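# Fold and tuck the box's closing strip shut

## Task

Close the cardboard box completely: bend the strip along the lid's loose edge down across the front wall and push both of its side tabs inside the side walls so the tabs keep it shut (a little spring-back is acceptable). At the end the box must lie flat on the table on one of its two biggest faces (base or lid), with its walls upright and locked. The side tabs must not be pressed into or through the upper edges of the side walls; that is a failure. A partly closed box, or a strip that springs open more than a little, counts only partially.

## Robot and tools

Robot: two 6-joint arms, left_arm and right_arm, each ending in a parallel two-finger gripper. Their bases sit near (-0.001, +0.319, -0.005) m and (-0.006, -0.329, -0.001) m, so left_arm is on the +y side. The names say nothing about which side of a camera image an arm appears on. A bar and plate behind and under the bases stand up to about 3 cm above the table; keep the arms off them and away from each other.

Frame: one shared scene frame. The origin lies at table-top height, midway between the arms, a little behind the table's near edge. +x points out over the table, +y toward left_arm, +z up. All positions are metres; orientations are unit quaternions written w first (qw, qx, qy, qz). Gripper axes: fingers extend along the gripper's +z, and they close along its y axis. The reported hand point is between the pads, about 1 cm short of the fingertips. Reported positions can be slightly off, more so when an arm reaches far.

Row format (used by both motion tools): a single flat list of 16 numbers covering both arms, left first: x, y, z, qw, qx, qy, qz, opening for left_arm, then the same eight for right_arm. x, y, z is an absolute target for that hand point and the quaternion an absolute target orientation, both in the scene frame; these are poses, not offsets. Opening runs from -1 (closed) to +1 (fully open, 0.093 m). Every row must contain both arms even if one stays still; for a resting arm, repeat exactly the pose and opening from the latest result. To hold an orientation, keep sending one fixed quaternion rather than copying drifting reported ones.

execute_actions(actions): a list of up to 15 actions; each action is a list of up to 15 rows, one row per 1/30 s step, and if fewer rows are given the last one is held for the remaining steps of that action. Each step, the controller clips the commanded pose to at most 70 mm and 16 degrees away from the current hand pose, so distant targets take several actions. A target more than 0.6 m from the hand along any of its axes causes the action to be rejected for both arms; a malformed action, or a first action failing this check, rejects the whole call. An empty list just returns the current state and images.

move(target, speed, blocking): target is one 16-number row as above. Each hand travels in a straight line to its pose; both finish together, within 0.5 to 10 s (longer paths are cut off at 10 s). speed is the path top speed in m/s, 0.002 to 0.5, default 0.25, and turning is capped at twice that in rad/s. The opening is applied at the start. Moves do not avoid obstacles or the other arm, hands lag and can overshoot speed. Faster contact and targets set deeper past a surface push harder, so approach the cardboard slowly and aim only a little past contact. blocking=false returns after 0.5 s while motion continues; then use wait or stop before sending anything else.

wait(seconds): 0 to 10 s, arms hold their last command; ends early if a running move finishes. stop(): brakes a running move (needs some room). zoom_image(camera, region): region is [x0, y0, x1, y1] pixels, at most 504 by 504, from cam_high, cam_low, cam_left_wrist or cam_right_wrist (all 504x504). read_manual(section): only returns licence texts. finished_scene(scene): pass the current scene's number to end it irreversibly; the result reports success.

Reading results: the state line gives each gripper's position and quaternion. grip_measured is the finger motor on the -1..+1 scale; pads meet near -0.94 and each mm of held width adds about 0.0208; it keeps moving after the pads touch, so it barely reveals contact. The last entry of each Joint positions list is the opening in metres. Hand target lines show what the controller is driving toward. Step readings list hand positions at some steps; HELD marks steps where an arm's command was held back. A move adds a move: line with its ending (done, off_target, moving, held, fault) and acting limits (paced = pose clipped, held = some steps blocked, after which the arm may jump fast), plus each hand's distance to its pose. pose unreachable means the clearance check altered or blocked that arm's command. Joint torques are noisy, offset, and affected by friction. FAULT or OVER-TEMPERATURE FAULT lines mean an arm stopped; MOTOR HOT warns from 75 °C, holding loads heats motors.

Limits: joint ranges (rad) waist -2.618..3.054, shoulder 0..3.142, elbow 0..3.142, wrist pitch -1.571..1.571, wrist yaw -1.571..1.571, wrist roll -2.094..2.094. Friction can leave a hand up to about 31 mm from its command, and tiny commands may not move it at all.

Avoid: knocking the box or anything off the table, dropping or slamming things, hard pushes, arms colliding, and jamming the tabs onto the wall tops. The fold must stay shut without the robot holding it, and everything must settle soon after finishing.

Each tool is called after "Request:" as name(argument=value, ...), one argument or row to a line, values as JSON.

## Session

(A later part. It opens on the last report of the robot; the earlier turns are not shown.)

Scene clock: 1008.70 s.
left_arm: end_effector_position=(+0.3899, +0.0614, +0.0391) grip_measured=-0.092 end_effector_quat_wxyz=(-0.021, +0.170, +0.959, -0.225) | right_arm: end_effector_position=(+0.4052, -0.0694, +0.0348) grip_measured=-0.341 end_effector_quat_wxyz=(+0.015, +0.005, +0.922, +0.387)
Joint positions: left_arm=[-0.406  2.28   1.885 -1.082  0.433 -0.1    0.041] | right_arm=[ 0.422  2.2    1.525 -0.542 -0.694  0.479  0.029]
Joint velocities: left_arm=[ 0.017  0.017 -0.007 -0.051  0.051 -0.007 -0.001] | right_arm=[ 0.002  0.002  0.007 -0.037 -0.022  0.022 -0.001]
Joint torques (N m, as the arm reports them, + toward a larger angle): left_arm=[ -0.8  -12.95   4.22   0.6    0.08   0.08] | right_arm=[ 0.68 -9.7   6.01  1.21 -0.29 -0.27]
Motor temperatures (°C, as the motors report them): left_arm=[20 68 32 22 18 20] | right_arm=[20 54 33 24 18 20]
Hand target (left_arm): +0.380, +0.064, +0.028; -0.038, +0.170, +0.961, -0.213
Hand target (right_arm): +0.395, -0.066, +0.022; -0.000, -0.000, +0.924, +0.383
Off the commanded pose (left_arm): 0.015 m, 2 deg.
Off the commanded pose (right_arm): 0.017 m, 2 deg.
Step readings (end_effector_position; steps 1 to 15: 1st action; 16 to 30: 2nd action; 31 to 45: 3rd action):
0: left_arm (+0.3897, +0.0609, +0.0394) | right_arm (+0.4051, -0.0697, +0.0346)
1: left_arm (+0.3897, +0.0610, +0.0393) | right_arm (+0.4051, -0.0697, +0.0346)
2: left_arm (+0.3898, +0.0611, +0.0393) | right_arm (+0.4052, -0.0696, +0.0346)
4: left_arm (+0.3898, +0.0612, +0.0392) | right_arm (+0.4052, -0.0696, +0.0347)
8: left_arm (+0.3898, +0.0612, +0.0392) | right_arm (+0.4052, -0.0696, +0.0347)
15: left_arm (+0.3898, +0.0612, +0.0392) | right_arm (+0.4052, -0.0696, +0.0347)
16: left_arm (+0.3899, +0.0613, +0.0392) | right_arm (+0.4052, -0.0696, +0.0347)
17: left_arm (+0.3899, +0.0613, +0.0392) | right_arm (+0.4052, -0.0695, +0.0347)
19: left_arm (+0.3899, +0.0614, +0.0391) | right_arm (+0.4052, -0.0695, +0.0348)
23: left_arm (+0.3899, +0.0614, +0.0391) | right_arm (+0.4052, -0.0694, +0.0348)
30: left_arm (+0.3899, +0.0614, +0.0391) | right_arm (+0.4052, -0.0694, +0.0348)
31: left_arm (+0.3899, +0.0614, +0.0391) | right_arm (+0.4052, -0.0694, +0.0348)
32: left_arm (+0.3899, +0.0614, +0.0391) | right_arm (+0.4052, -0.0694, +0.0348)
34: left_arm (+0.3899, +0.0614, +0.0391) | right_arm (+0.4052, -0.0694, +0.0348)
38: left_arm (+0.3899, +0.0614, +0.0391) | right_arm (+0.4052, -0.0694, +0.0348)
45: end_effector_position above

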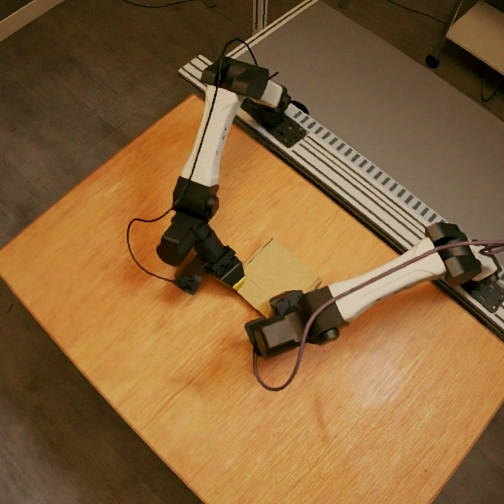

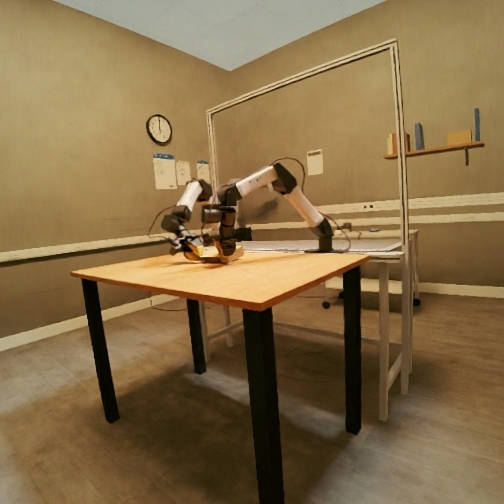

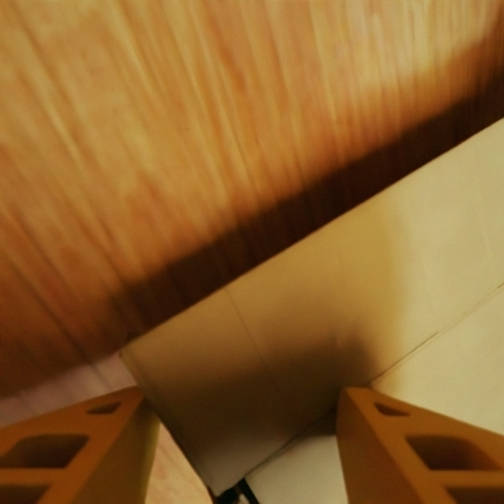

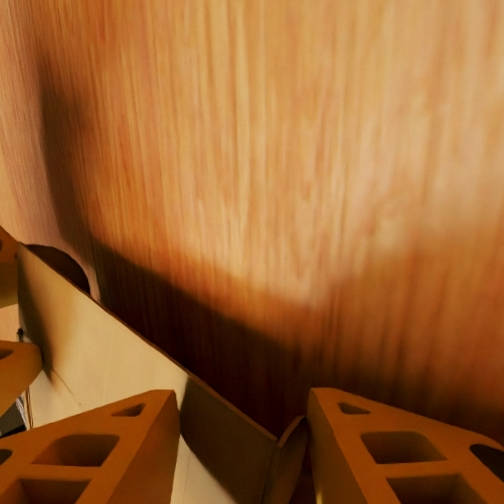

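Request:
move(
  target=[0.378,0.064,0.028,-0.0376,0.1695,0.9615,-0.2131,-0.09,0.398,-0.064,0.046,0,0,0.924,0.383,-0.34],
  speed=0.015,
)

Request:
zoom_image(
  camera="cam_low",
  region=[175,230,255,270],
)

Scene clock: 1021.00 s.
left_arm: end_effector_position=(+0.3902, +0.0616, +0.0395) grip_measured=-0.092 end_effector_quat_wxyz=(-0.021, +0.169, +0.959, -0.227) | right_arm: end_effector_position=(+0.4005, -0.0712, +0.0366) grip_measured=-0.341 end_effector_quat_wxyz=(-0.000, +0.011, +0.924, +0.381)
Joint positions: left_arm=[-0.404  2.28   1.885 -1.082  0.438 -0.1    0.041] | right_arm=[ 0.422  2.2    1.544 -0.597 -0.694  0.479  0.029]
Joint velocities: left_arm=[ 0.012  0.002  0.012 -0.066 -0.022  0.022  0.001] | right_arm=[-0.002 -0.002  0.002 -0.022 -0.007 -0.081 -0.   ]
Joint torques (N m, as the arm reports them, + toward a larger angle): left_arm=[ -1.09 -13.54   3.28   0.64   0.03   0.04] | right_arm=[  1.01 -11.7   10.06   0.9   -0.3   -0.22]
Motor temperatures (°C, as the motors report them): left_arm=[20 69 32 22 18 20] | right_arm=[20 55 33 24 18 20]
Hand target (left_arm): +0.378, +0.064, +0.028; -0.038, +0.170, +0.961, -0.213
Hand target (right_arm): +0.398, -0.064, +0.046; +0.000, -0.000, +0.924, +0.383
Off the commanded pose (left_arm): 0.017 m, 3 deg.
Off the commanded pose (right_arm): 0.012 m, 1 deg.
move: off_target (left_arm, right_arm)

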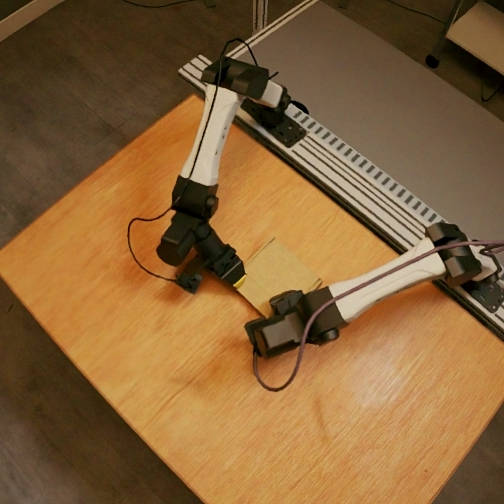

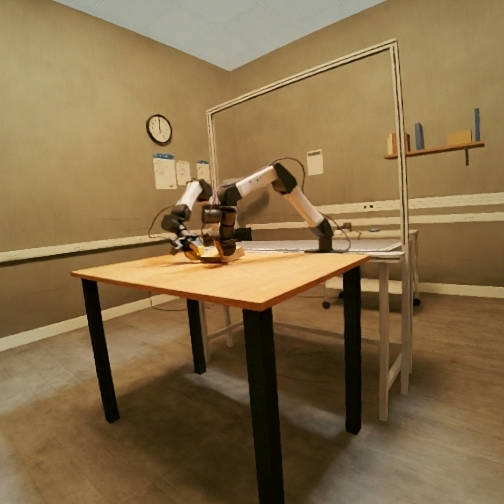

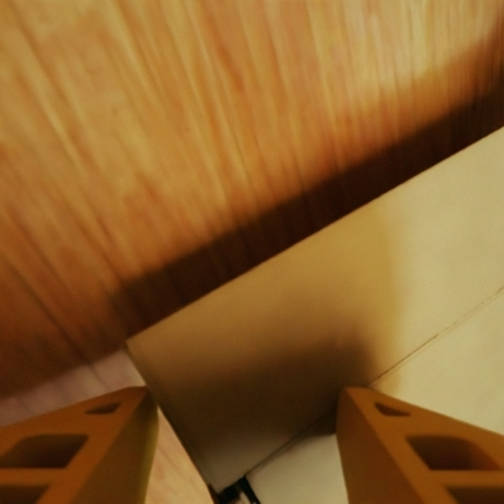

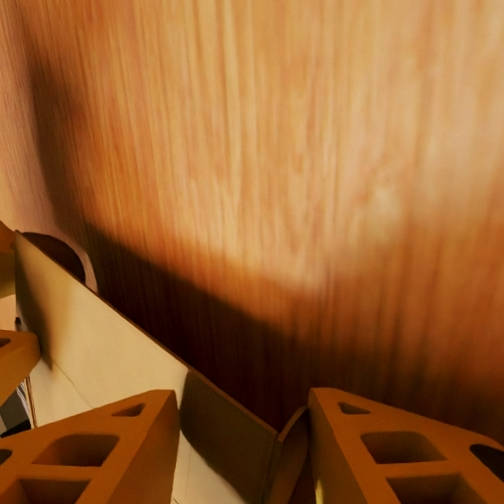

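Region (175, 230, 255, 270) of cam_low's 504x504 image, scaled by 6.300, with more detail than that image has.

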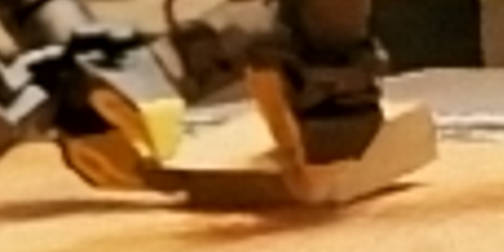

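Request:
move(
  target=[0.368,0.064,0.030,-0.0376,0.1695,0.9615,-0.2131,-0.09,0.392,-0.064,0.040,0,0,0.924,0.383,-0.34],
  speed=0.015,
)

Request:
zoom_image(
  camera="cam_low",
  region=[175,230,255,270],
)

Scene clock: 1028.97 s.
left_arm: end_effector_position=(+0.3821, +0.0620, +0.0398) grip_measured=-0.092 end_effector_quat_wxyz=(-0.018, +0.169, +0.959, -0.228) | right_arm: end_effector_position=(+0.3975, -0.0698, +0.0397) grip_measured=-0.341 end_effector_quat_wxyz=(-0.002, +0.008, +0.923, +0.385)
Joint positions: left_arm=[-0.411  2.24   1.818 -1.045  0.437 -0.11   0.041] | right_arm=[ 0.425  2.189  1.536 -0.598 -0.702  0.479  0.029]
Joint velocities: left_arm=[ 0.027 -0.022 -0.022 -0.066 -0.066 -0.037  0.   ] | right_arm=[ 0.002 -0.007  0.002 -0.051  0.051  0.037  0.   ]
Joint torques (N m, as the arm reports them, + toward a larger angle): left_arm=[ -1.41 -13.36   3.8    0.57   0.04   0.03] | right_arm=[  1.11 -11.65   6.37   1.25  -0.21  -0.18]
Motor temperatures (°C, as the motors report them): left_arm=[20 69 31 22 18 20] | right_arm=[20 57 33 24 18 20]
Hand target (left_arm): +0.368, +0.064, +0.030; -0.038, +0.170, +0.961, -0.213
Hand target (right_arm): +0.392, -0.064, +0.040; -0.000, -0.000, +0.924, +0.383
Off the commanded pose (left_arm): 0.017 m, 3 deg.
Off the commanded pose (right_arm): 0.008 m, 1 deg.
move: off_target (left_arm)

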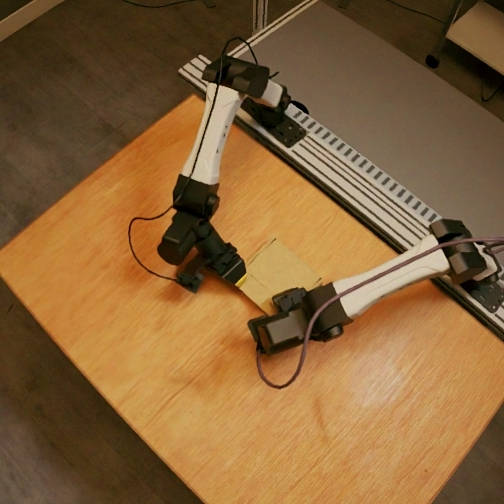

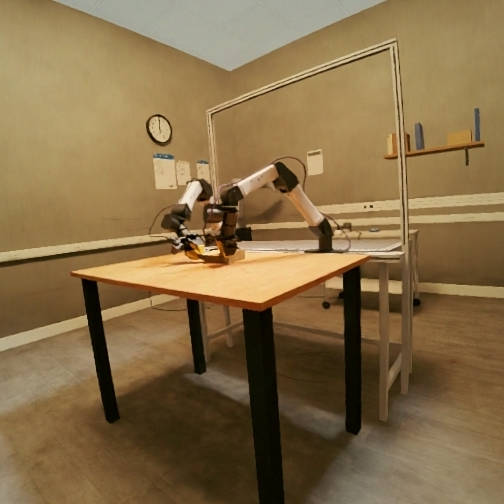

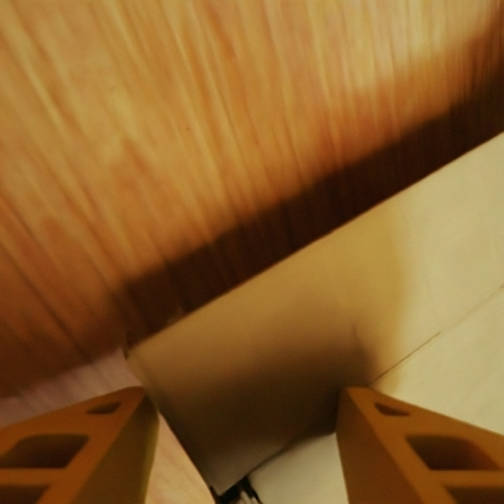

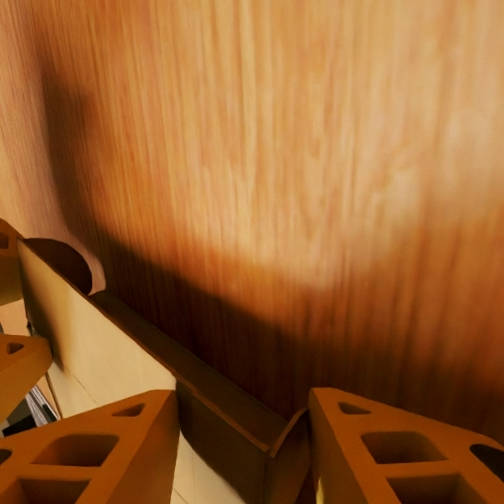

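Region (175, 230, 255, 270) of cam_low's 504x504 image, scaled by 6.300, with more detail than that image has.

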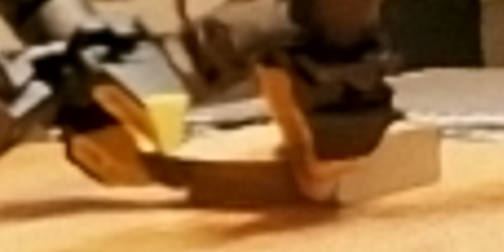

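Request:
move(
  target=[0.366,0.064,0.028,-0.0376,0.1695,0.9615,-0.2131,-0.09,0.386,-0.064,0.026,0,0,0.924,0.383,-0.34],
  speed=0.012,
)

Request:
zoom_image(
  camera="cam_low",
  region=[175,230,255,270],
)

Request:
zoom_image(
  camera="cam_right_wrist",
  region=[150,300,400,504],
)

Scene clock: 1042.87 s.
left_arm: end_effector_position=(+0.3825, +0.0626, +0.0396) grip_measured=-0.092 end_effector_quat_wxyz=(-0.013, +0.167, +0.959, -0.227) | right_arm: end_effector_position=(+0.3994, -0.0684, +0.0365) grip_measured=-0.341 end_effector_quat_wxyz=(+0.016, +0.001, +0.919, +0.394)
Joint positions: left_arm=[-0.411  2.231  1.803 -1.03   0.433 -0.114  0.041] | right_arm=[ 0.425  2.179  1.49  -0.519 -0.706  0.479  0.029]
Joint velocities: left_arm=[ 0.002 -0.017  0.002 -0.037 -0.022 -0.022 -0.002] | right_arm=[ 0.002 -0.012 -0.017 -0.007 -0.022 -0.022 -0.001]
Joint torques (N m, as the arm reports them, + toward a larger angle): left_arm=[ -1.39 -13.03   3.61   0.54   0.07   0.07] | right_arm=[  1.4  -10.54   5.37   1.14  -0.14  -0.15]
Motor temperatures (°C, as the motors report them): left_arm=[20 70 31 22 18 20] | right_arm=[20 59 32 24 18 20]
Hand target (left_arm): +0.366, +0.064, +0.028; -0.038, +0.170, +0.961, -0.213
Hand target (right_arm): +0.386, -0.064, +0.026; -0.000, -0.000, +0.924, +0.383
Off the commanded pose (left_arm): 0.020 m, 3 deg.
Off the commanded pose (right_arm): 0.018 m, 2 deg.
move: off_target (left_arm, right_arm)

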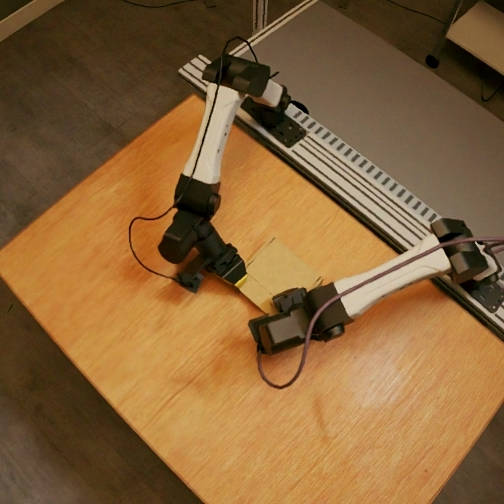

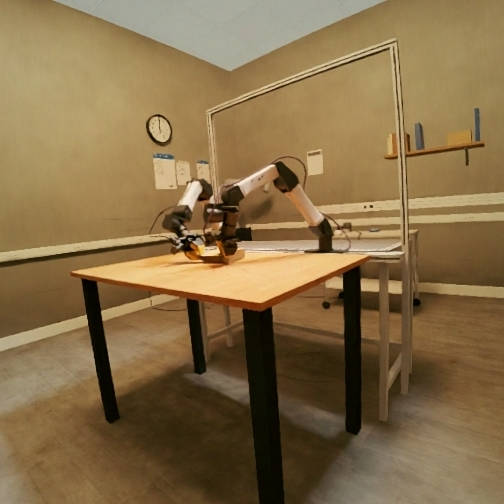

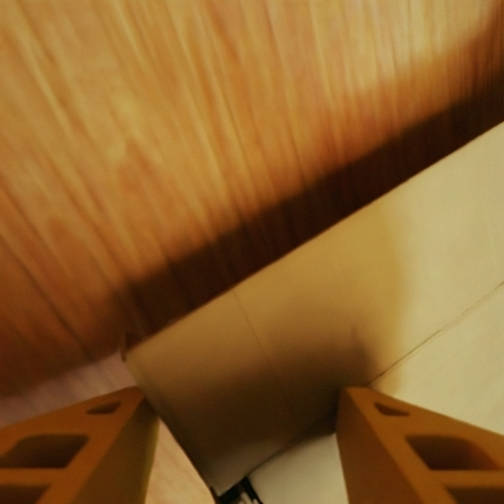

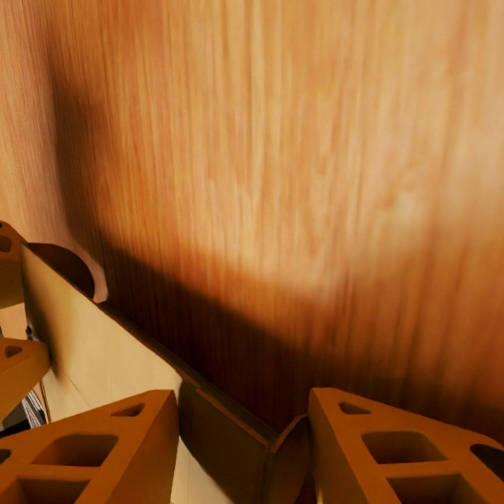

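Region (175, 230, 255, 270) of cam_low's 504x504 image, scaled by 6.300, with more detail than that image has.

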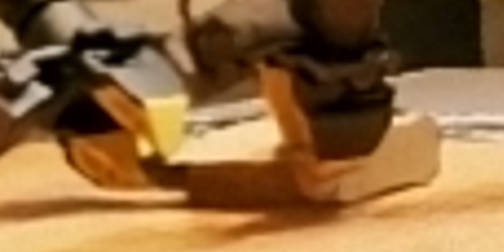

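Region (150, 300, 400, 504) of cam_right_wrist's 504x504 image, scaled by 2.016, with more detail than that image has; it fills the top 411 rows of this view, and the rest is white.

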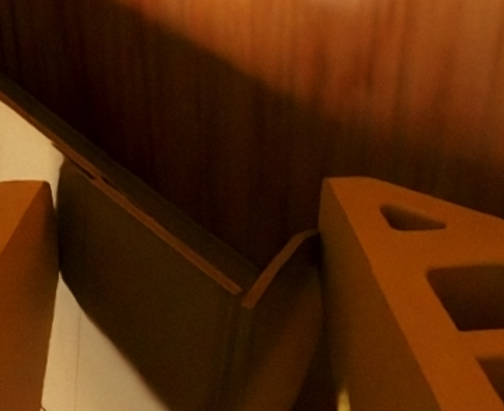

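Request:
execute_actions(
  actions=[
    [[0.366,0.064,0.028,-0.0376,0.1695,0.9615,-0.2131,-0.09,0.388,-0.066,0.028,0,0,0.924,0.383,-0.30]],
    [[0.366,0.064,0.028,-0.0376,0.1695,0.9615,-0.2131,-0.09,0.388,-0.066,0.028,0,0,0.924,0.383,-0.26]],
    [[0.366,0.064,0.028,-0.0376,0.1695,0.9615,-0.2131,-0.09,0.388,-0.066,0.028,0,0,0.924,0.383,-0.22]],
    [[0.366,0.064,0.028,-0.0376,0.1695,0.9615,-0.2131,-0.09,0.388,-0.066,0.028,0,0,0.924,0.383,-0.22]],
  ],
)

Request:
zoom_image(
  camera="cam_low",
  region=[175,230,255,270],
)

Request:
zoom_image(
  camera="cam_right_wrist",
  region=[150,300,400,504],
)

Scene clock: 1106.37 s.
left_arm: end_effector_position=(+0.3824, +0.0625, +0.0396) grip_measured=-0.092 end_effector_quat_wxyz=(-0.013, +0.168, +0.959, -0.227) | right_arm: end_effector_position=(+0.3993, -0.0684, +0.0364) grip_measured=-0.221 end_effector_quat_wxyz=(+0.016, +0.001, +0.919, +0.394)
Joint positions: left_arm=[-0.411  2.231  1.803 -1.03   0.433 -0.114  0.041] | right_arm=[ 0.425  2.179  1.49  -0.519 -0.706  0.479  0.035]
Joint velocities: left_arm=[-0.007 -0.007 -0.002  0.037 -0.007  0.007 -0.001] | right_arm=[-0.002 -0.012 -0.002 -0.037 -0.022  0.007  0.   ]
Joint torques (N m, as the arm reports them, + toward a larger angle): left_arm=[ -1.42 -12.97   3.58   0.54   0.05   0.06] | right_arm=[  0.96 -10.48   6.47   1.01  -0.17  -0.21]
Motor temperatures (°C, as the motors report them): left_arm=[20 72 30 22 18 20] | right_arm=[20 61 30 23 18 20]
Hand target (left_arm): +0.366, +0.064, +0.028; -0.038, +0.170, +0.961, -0.213
Hand target (right_arm): +0.388, -0.066, +0.028; +0.000, -0.000, +0.924, +0.383
Off the commanded pose (left_arm): 0.020 m, 3 deg.
Off the commanded pose (right_arm): 0.014 m, 2 deg.
Step readings (end_effector_position; steps 1 to 15: 1st action; 16 to 30: 2nd action; 31 to 45: 3rd action; 46 to 60: 4th action):
0: left_arm (+0.3825, +0.0626, +0.0396) | right_arm (+0.3994, -0.0684, +0.0365)
1: left_arm (+0.3825, +0.0626, +0.0396) | right_arm (+0.3994, -0.0684, +0.0365)
2: left_arm (+0.3825, +0.0626, +0.0396) | right_arm (+0.3994, -0.0684, +0.0365)
4: left_arm (+0.3825, +0.0626, +0.0396) | right_arm (+0.3994, -0.0684, +0.0365)
8: left_arm (+0.3825, +0.0626, +0.0396) | right_arm (+0.3994, -0.0684, +0.0365)
15: left_arm (+0.3825, +0.0626, +0.0396) | right_arm (+0.3994, -0.0684, +0.0365)
16: left_arm (+0.3825, +0.0626, +0.0396) | right_arm (+0.3994, -0.0684, +0.0365)
17: left_arm (+0.3825, +0.0626, +0.0396) | right_arm (+0.3994, -0.0684, +0.0365)
19: left_arm (+0.3825, +0.0626, +0.0396) | right_arm (+0.3994, -0.0684, +0.0365)
23: left_arm (+0.3825, +0.0626, +0.0396) | right_arm (+0.3994, -0.0684, +0.0365)
30: left_arm (+0.3825, +0.0626, +0.0396) | right_arm (+0.3994, -0.0684, +0.0365)
31: left_arm (+0.3825, +0.0626, +0.0396) | right_arm (+0.3994, -0.0684, +0.0365)
32: left_arm (+0.3825, +0.0626, +0.0396) | right_arm (+0.3994, -0.0684, +0.0365)
34: left_arm (+0.3824, +0.0625, +0.0396) | right_arm (+0.3994, -0.0684, +0.0365)
38: left_arm (+0.3824, +0.0625, +0.0396) | right_arm (+0.3993, -0.0684, +0.0364)
45: left_arm (+0.3824, +0.0625, +0.0396) | right_arm (+0.3993, -0.0684, +0.0364)
46: left_arm (+0.3824, +0.0625, +0.0396) | right_arm (+0.3993, -0.0684, +0.0364)
47: left_arm (+0.3824, +0.0625, +0.0396) | right_arm (+0.3993, -0.0684, +0.0364)
49: left_arm (+0.3824, +0.0625, +0.0396) | right_arm (+0.3993, -0.0684, +0.0364)
53: left_arm (+0.3824, +0.0625, +0.0396) | right_arm (+0.3993, -0.0684, +0.0364)
60: end_effector_position above

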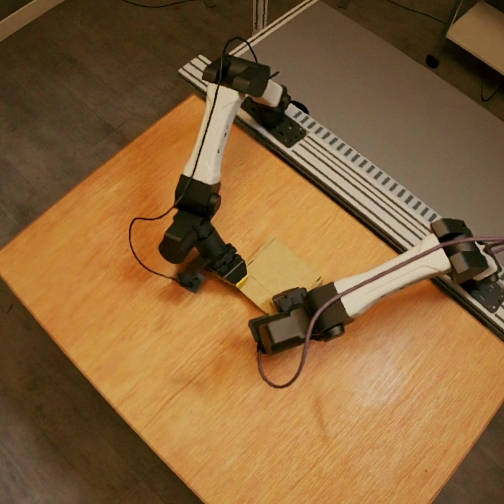

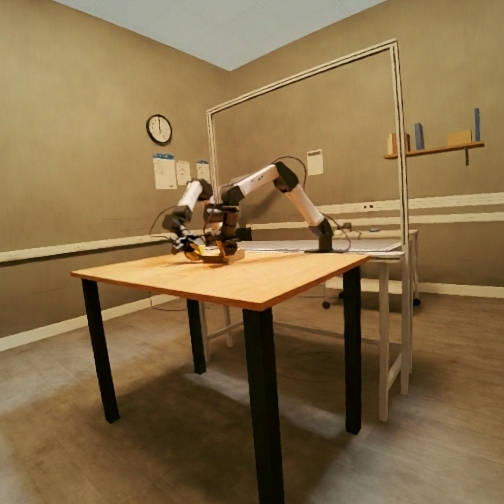

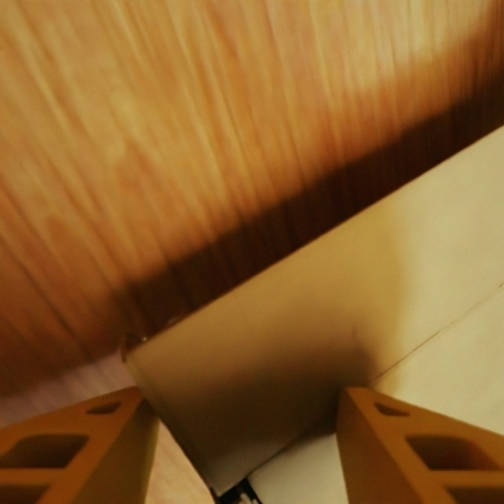

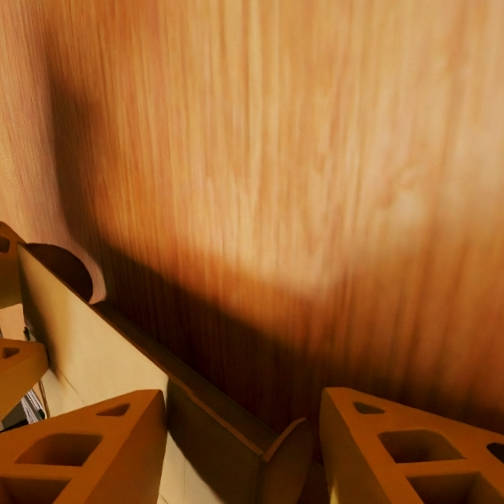

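Region (175, 230, 255, 270) of cam_low's 504x504 image, scaled by 6.300, with more detail than that image has.

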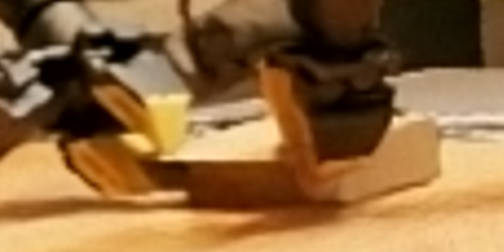

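Region (150, 300, 400, 504) of cam_right_wrist's 504x504 image, scaled by 2.016, with more detail than that image has; it fills the top 411 rows of this view, and the rest is white.

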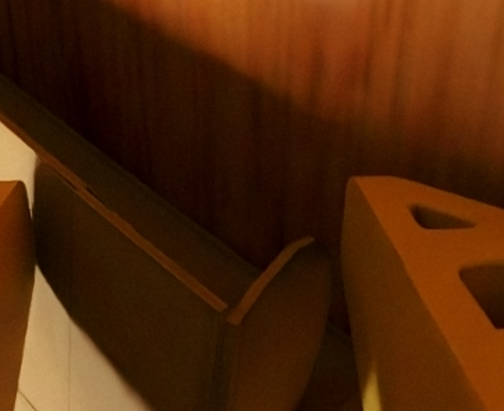

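Request:
execute_actions(
  actions=[],
)

Scene clock: 1123.77 s.
left_arm: end_effector_position=(+0.3824, +0.0625, +0.0396) grip_measured=-0.092 end_effector_quat_wxyz=(-0.013, +0.168, +0.959, -0.227) | right_arm: end_effector_position=(+0.3993, -0.0684, +0.0364) grip_measured=-0.221 end_effector_quat_wxyz=(+0.016, +0.001, +0.919, +0.394)
Joint positions: left_arm=[-0.411  2.231  1.803 -1.03   0.433 -0.114  0.041] | right_arm=[ 0.425  2.179  1.49  -0.519 -0.706  0.479  0.035]
Joint velocities: left_arm=[-0.012 -0.017 -0.012  0.007 -0.051 -0.022  0.   ] | right_arm=[-0.007  0.007  0.002 -0.037 -0.007  0.007 -0.001]
Joint torques (N m, as the arm reports them, + toward a larger angle): left_arm=[ -1.42 -12.93   3.62   0.56   0.09   0.07] | right_arm=[  0.94 -10.47   6.49   1.01  -0.18  -0.21]
Motor temperatures (°C, as the motors report them): left_arm=[20 72 30 21 18 20] | right_arm=[20 61 30 23 18 20]
Hand target (left_arm): +0.366, +0.064, +0.028; -0.038, +0.170, +0.961, -0.213
Hand target (right_arm): +0.388, -0.066, +0.028; +0.000, -0.000, +0.924, +0.383
Off the commanded pose (left_arm): 0.020 m, 3 deg.
Off the commanded pose (right_arm): 0.014 m, 2 deg.

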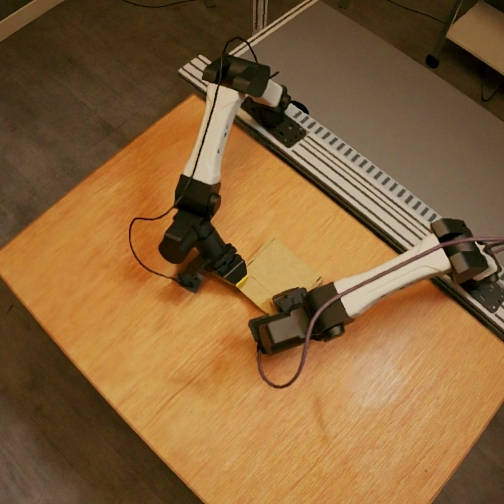

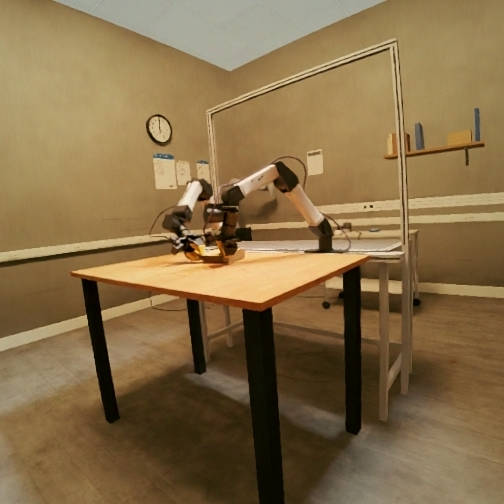

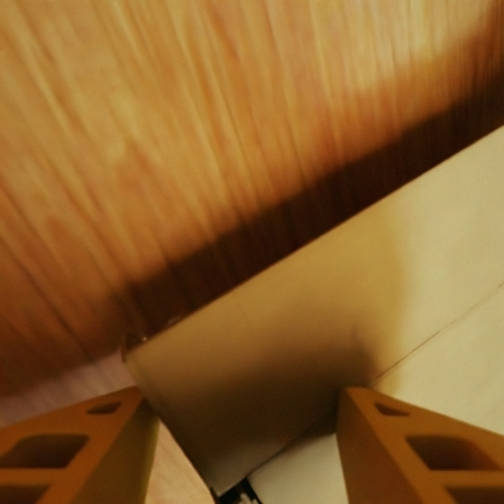

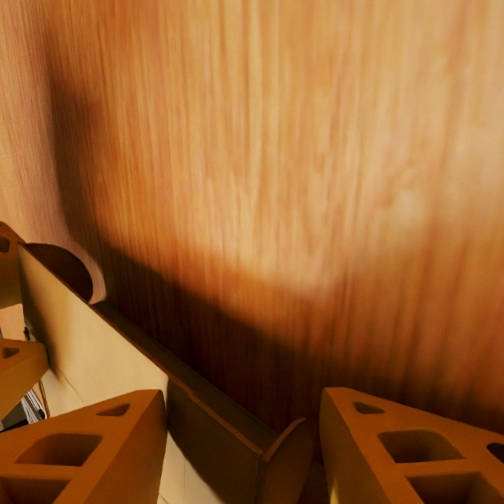

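Request:
move(
  target=[0.366,0.064,0.030,-0.0376,0.1695,0.9615,-0.2131,-0.09, 0.392,-0.066,0.016,0,0,0.924,0.383,-0.22],
  speed=0.01,
)

Request:
zoom_image(
  camera="cam_low",
  region=[175, 230, 255, 270],
)

Scene clock: 1135.20 s.
left_arm: end_effector_position=(+0.3825, +0.0626, +0.0397) grip_measured=-0.092 end_effector_quat_wxyz=(-0.014, +0.167, +0.959, -0.228) | right_arm: end_effector_position=(+0.3995, -0.0673, +0.0342) grip_measured=-0.221 end_effector_quat_wxyz=(+0.015, -0.000, +0.918, +0.396)
Joint positions: left_arm=[-0.411  2.231  1.803 -1.03   0.434 -0.114  0.041] | right_arm=[ 0.425  2.187  1.49  -0.511 -0.713  0.479  0.035]
Joint velocities: left_arm=[-0.002  0.012 -0.002  0.022  0.051 -0.051  0.   ] | right_arm=[ 0.002 -0.007 -0.007  0.022  0.007 -0.007  0.   ]
Joint torques (N m, as the arm reports them, + toward a larger angle): left_arm=[ -1.48 -13.09   4.02   0.47   0.06   0.05] | right_arm=[ 0.63 -8.7   6.86  1.16 -0.12 -0.25]
Motor temperatures (°C, as the motors report them): left_arm=[20 72 30 21 18 20] | right_arm=[20 61 30 23 18 20]
Hand target (left_arm): +0.366, +0.064, +0.030; -0.038, +0.170, +0.961, -0.213
Hand target (right_arm): +0.392, -0.066, +0.017; -0.000, -0.000, +0.924, +0.383
Off the commanded pose (left_arm): 0.019 m, 3 deg.
Off the commanded pose (right_arm): 0.020 m, 2 deg.
move: off_target (left_arm, right_arm)

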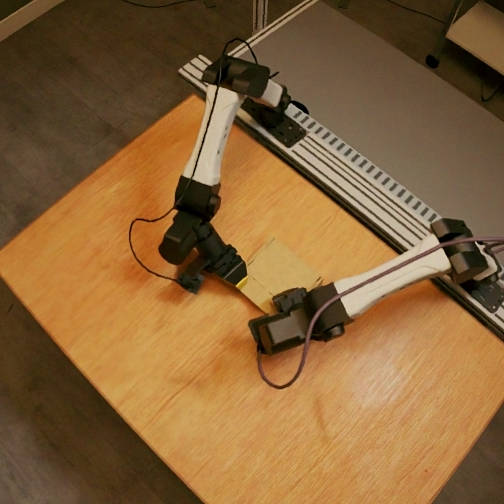

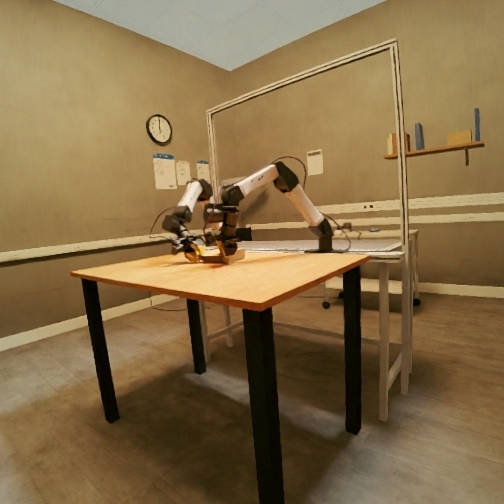

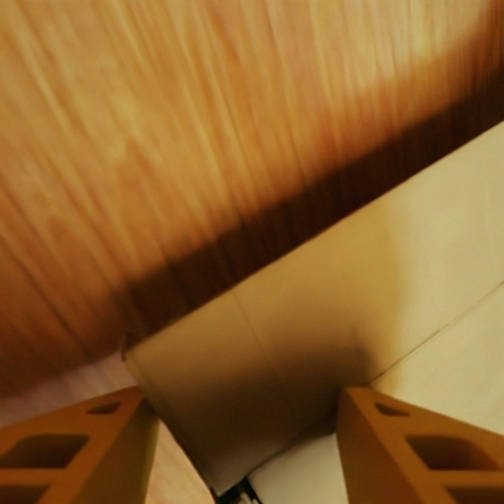

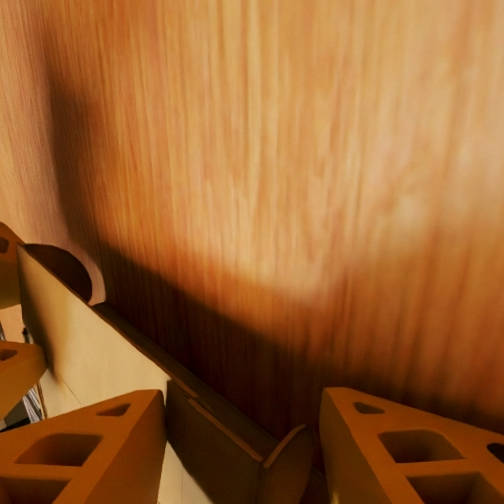

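Region (175, 230, 255, 270) of cam_low's 504x504 image, scaled by 6.300, with more detail than that image has.

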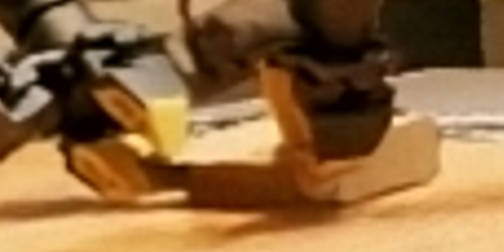

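Request:
move(
  target=[0.366,0.064,0.030,-0.0376,0.1695,0.9615,-0.2131,-0.09, 0.392,-0.066,0.006,0,0,0.924,0.383,-0.22],
  speed=0.01,
)

Request:
zoom_image(
  camera="cam_low",
  region=[175, 230, 255, 270],
)

Request:
zoom_image(
  camera="cam_right_wrist",
  region=[0, 200, 400, 504],
)

Scene clock: 1144.37 s.
left_arm: end_effector_position=(+0.3843, +0.0626, +0.0395) grip_measured=-0.092 end_effector_quat_wxyz=(-0.010, +0.167, +0.960, -0.226) | right_arm: end_effector_position=(+0.4026, -0.0650, +0.0308) grip_measured=-0.221 end_effector_quat_wxyz=(+0.019, -0.003, +0.916, +0.402)
Joint positions: left_arm=[-0.411  2.231  1.803 -1.023  0.429 -0.116  0.041] | right_arm=[ 0.425  2.201  1.49  -0.483 -0.721  0.479  0.035]
Joint velocities: left_arm=[-0.002 -0.002  0.002 -0.037 -0.066 -0.022 -0.001] | right_arm=[ 0.007  0.017  0.002  0.022  0.007  0.066 -0.   ]
Joint torques (N m, as the arm reports them, + toward a larger angle): left_arm=[ -1.51 -13.09   4.13   0.43   0.11   0.08] | right_arm=[ 0.55 -8.47  5.47  1.2  -0.05 -0.26]
Motor temperatures (°C, as the motors report them): left_arm=[20 73 30 21 18 20] | right_arm=[20 60 30 23 18 20]
Hand target (left_arm): +0.366, +0.064, +0.030; -0.038, +0.170, +0.961, -0.213
Hand target (right_arm): +0.391, -0.067, +0.007; -0.000, -0.001, +0.924, +0.383
Off the commanded pose (left_arm): 0.021 m, 4 deg.
Off the commanded pose (right_arm): 0.027 m, 3 deg.
move: off_target (left_arm, right_arm)

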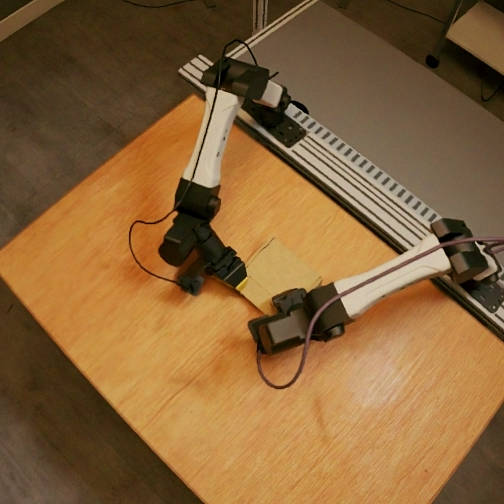

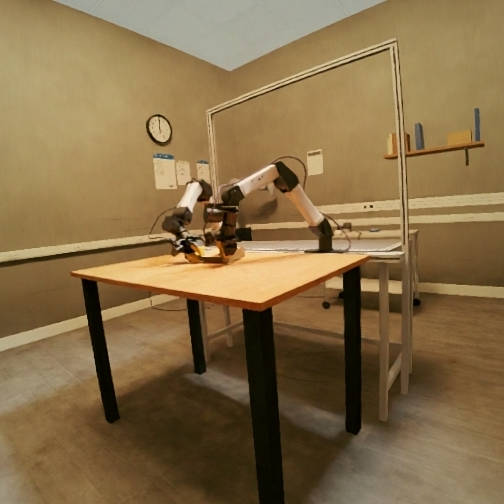

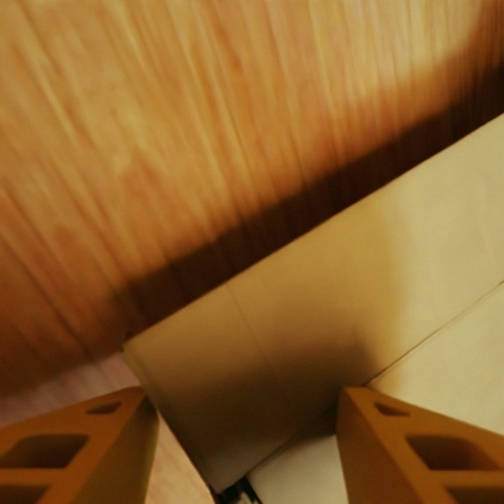

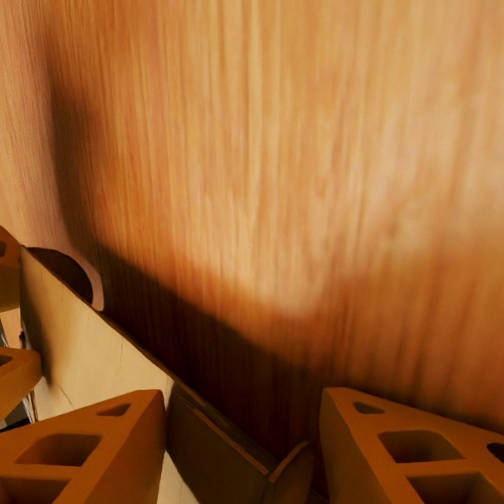

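Region (175, 230, 255, 270) of cam_low's 504x504 image, scaled by 6.300, with more detail than that image has.

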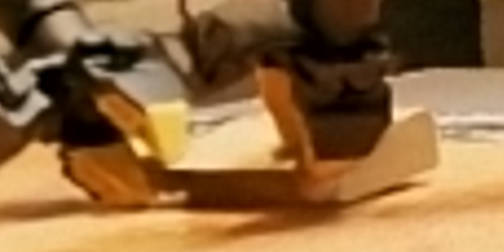

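Region (0, 200, 400, 504) of cam_right_wrist's 504x504 image, scaled by 1.260, with more detail than that image has; it fills the top 383 rows of this view, and the rest is white.

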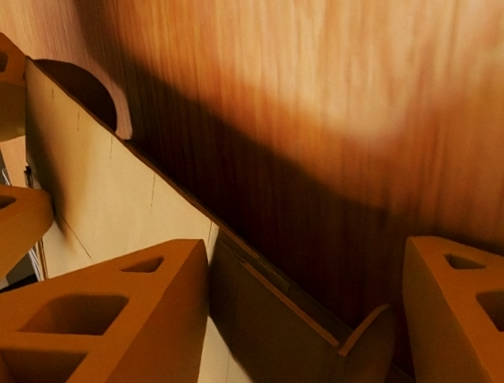

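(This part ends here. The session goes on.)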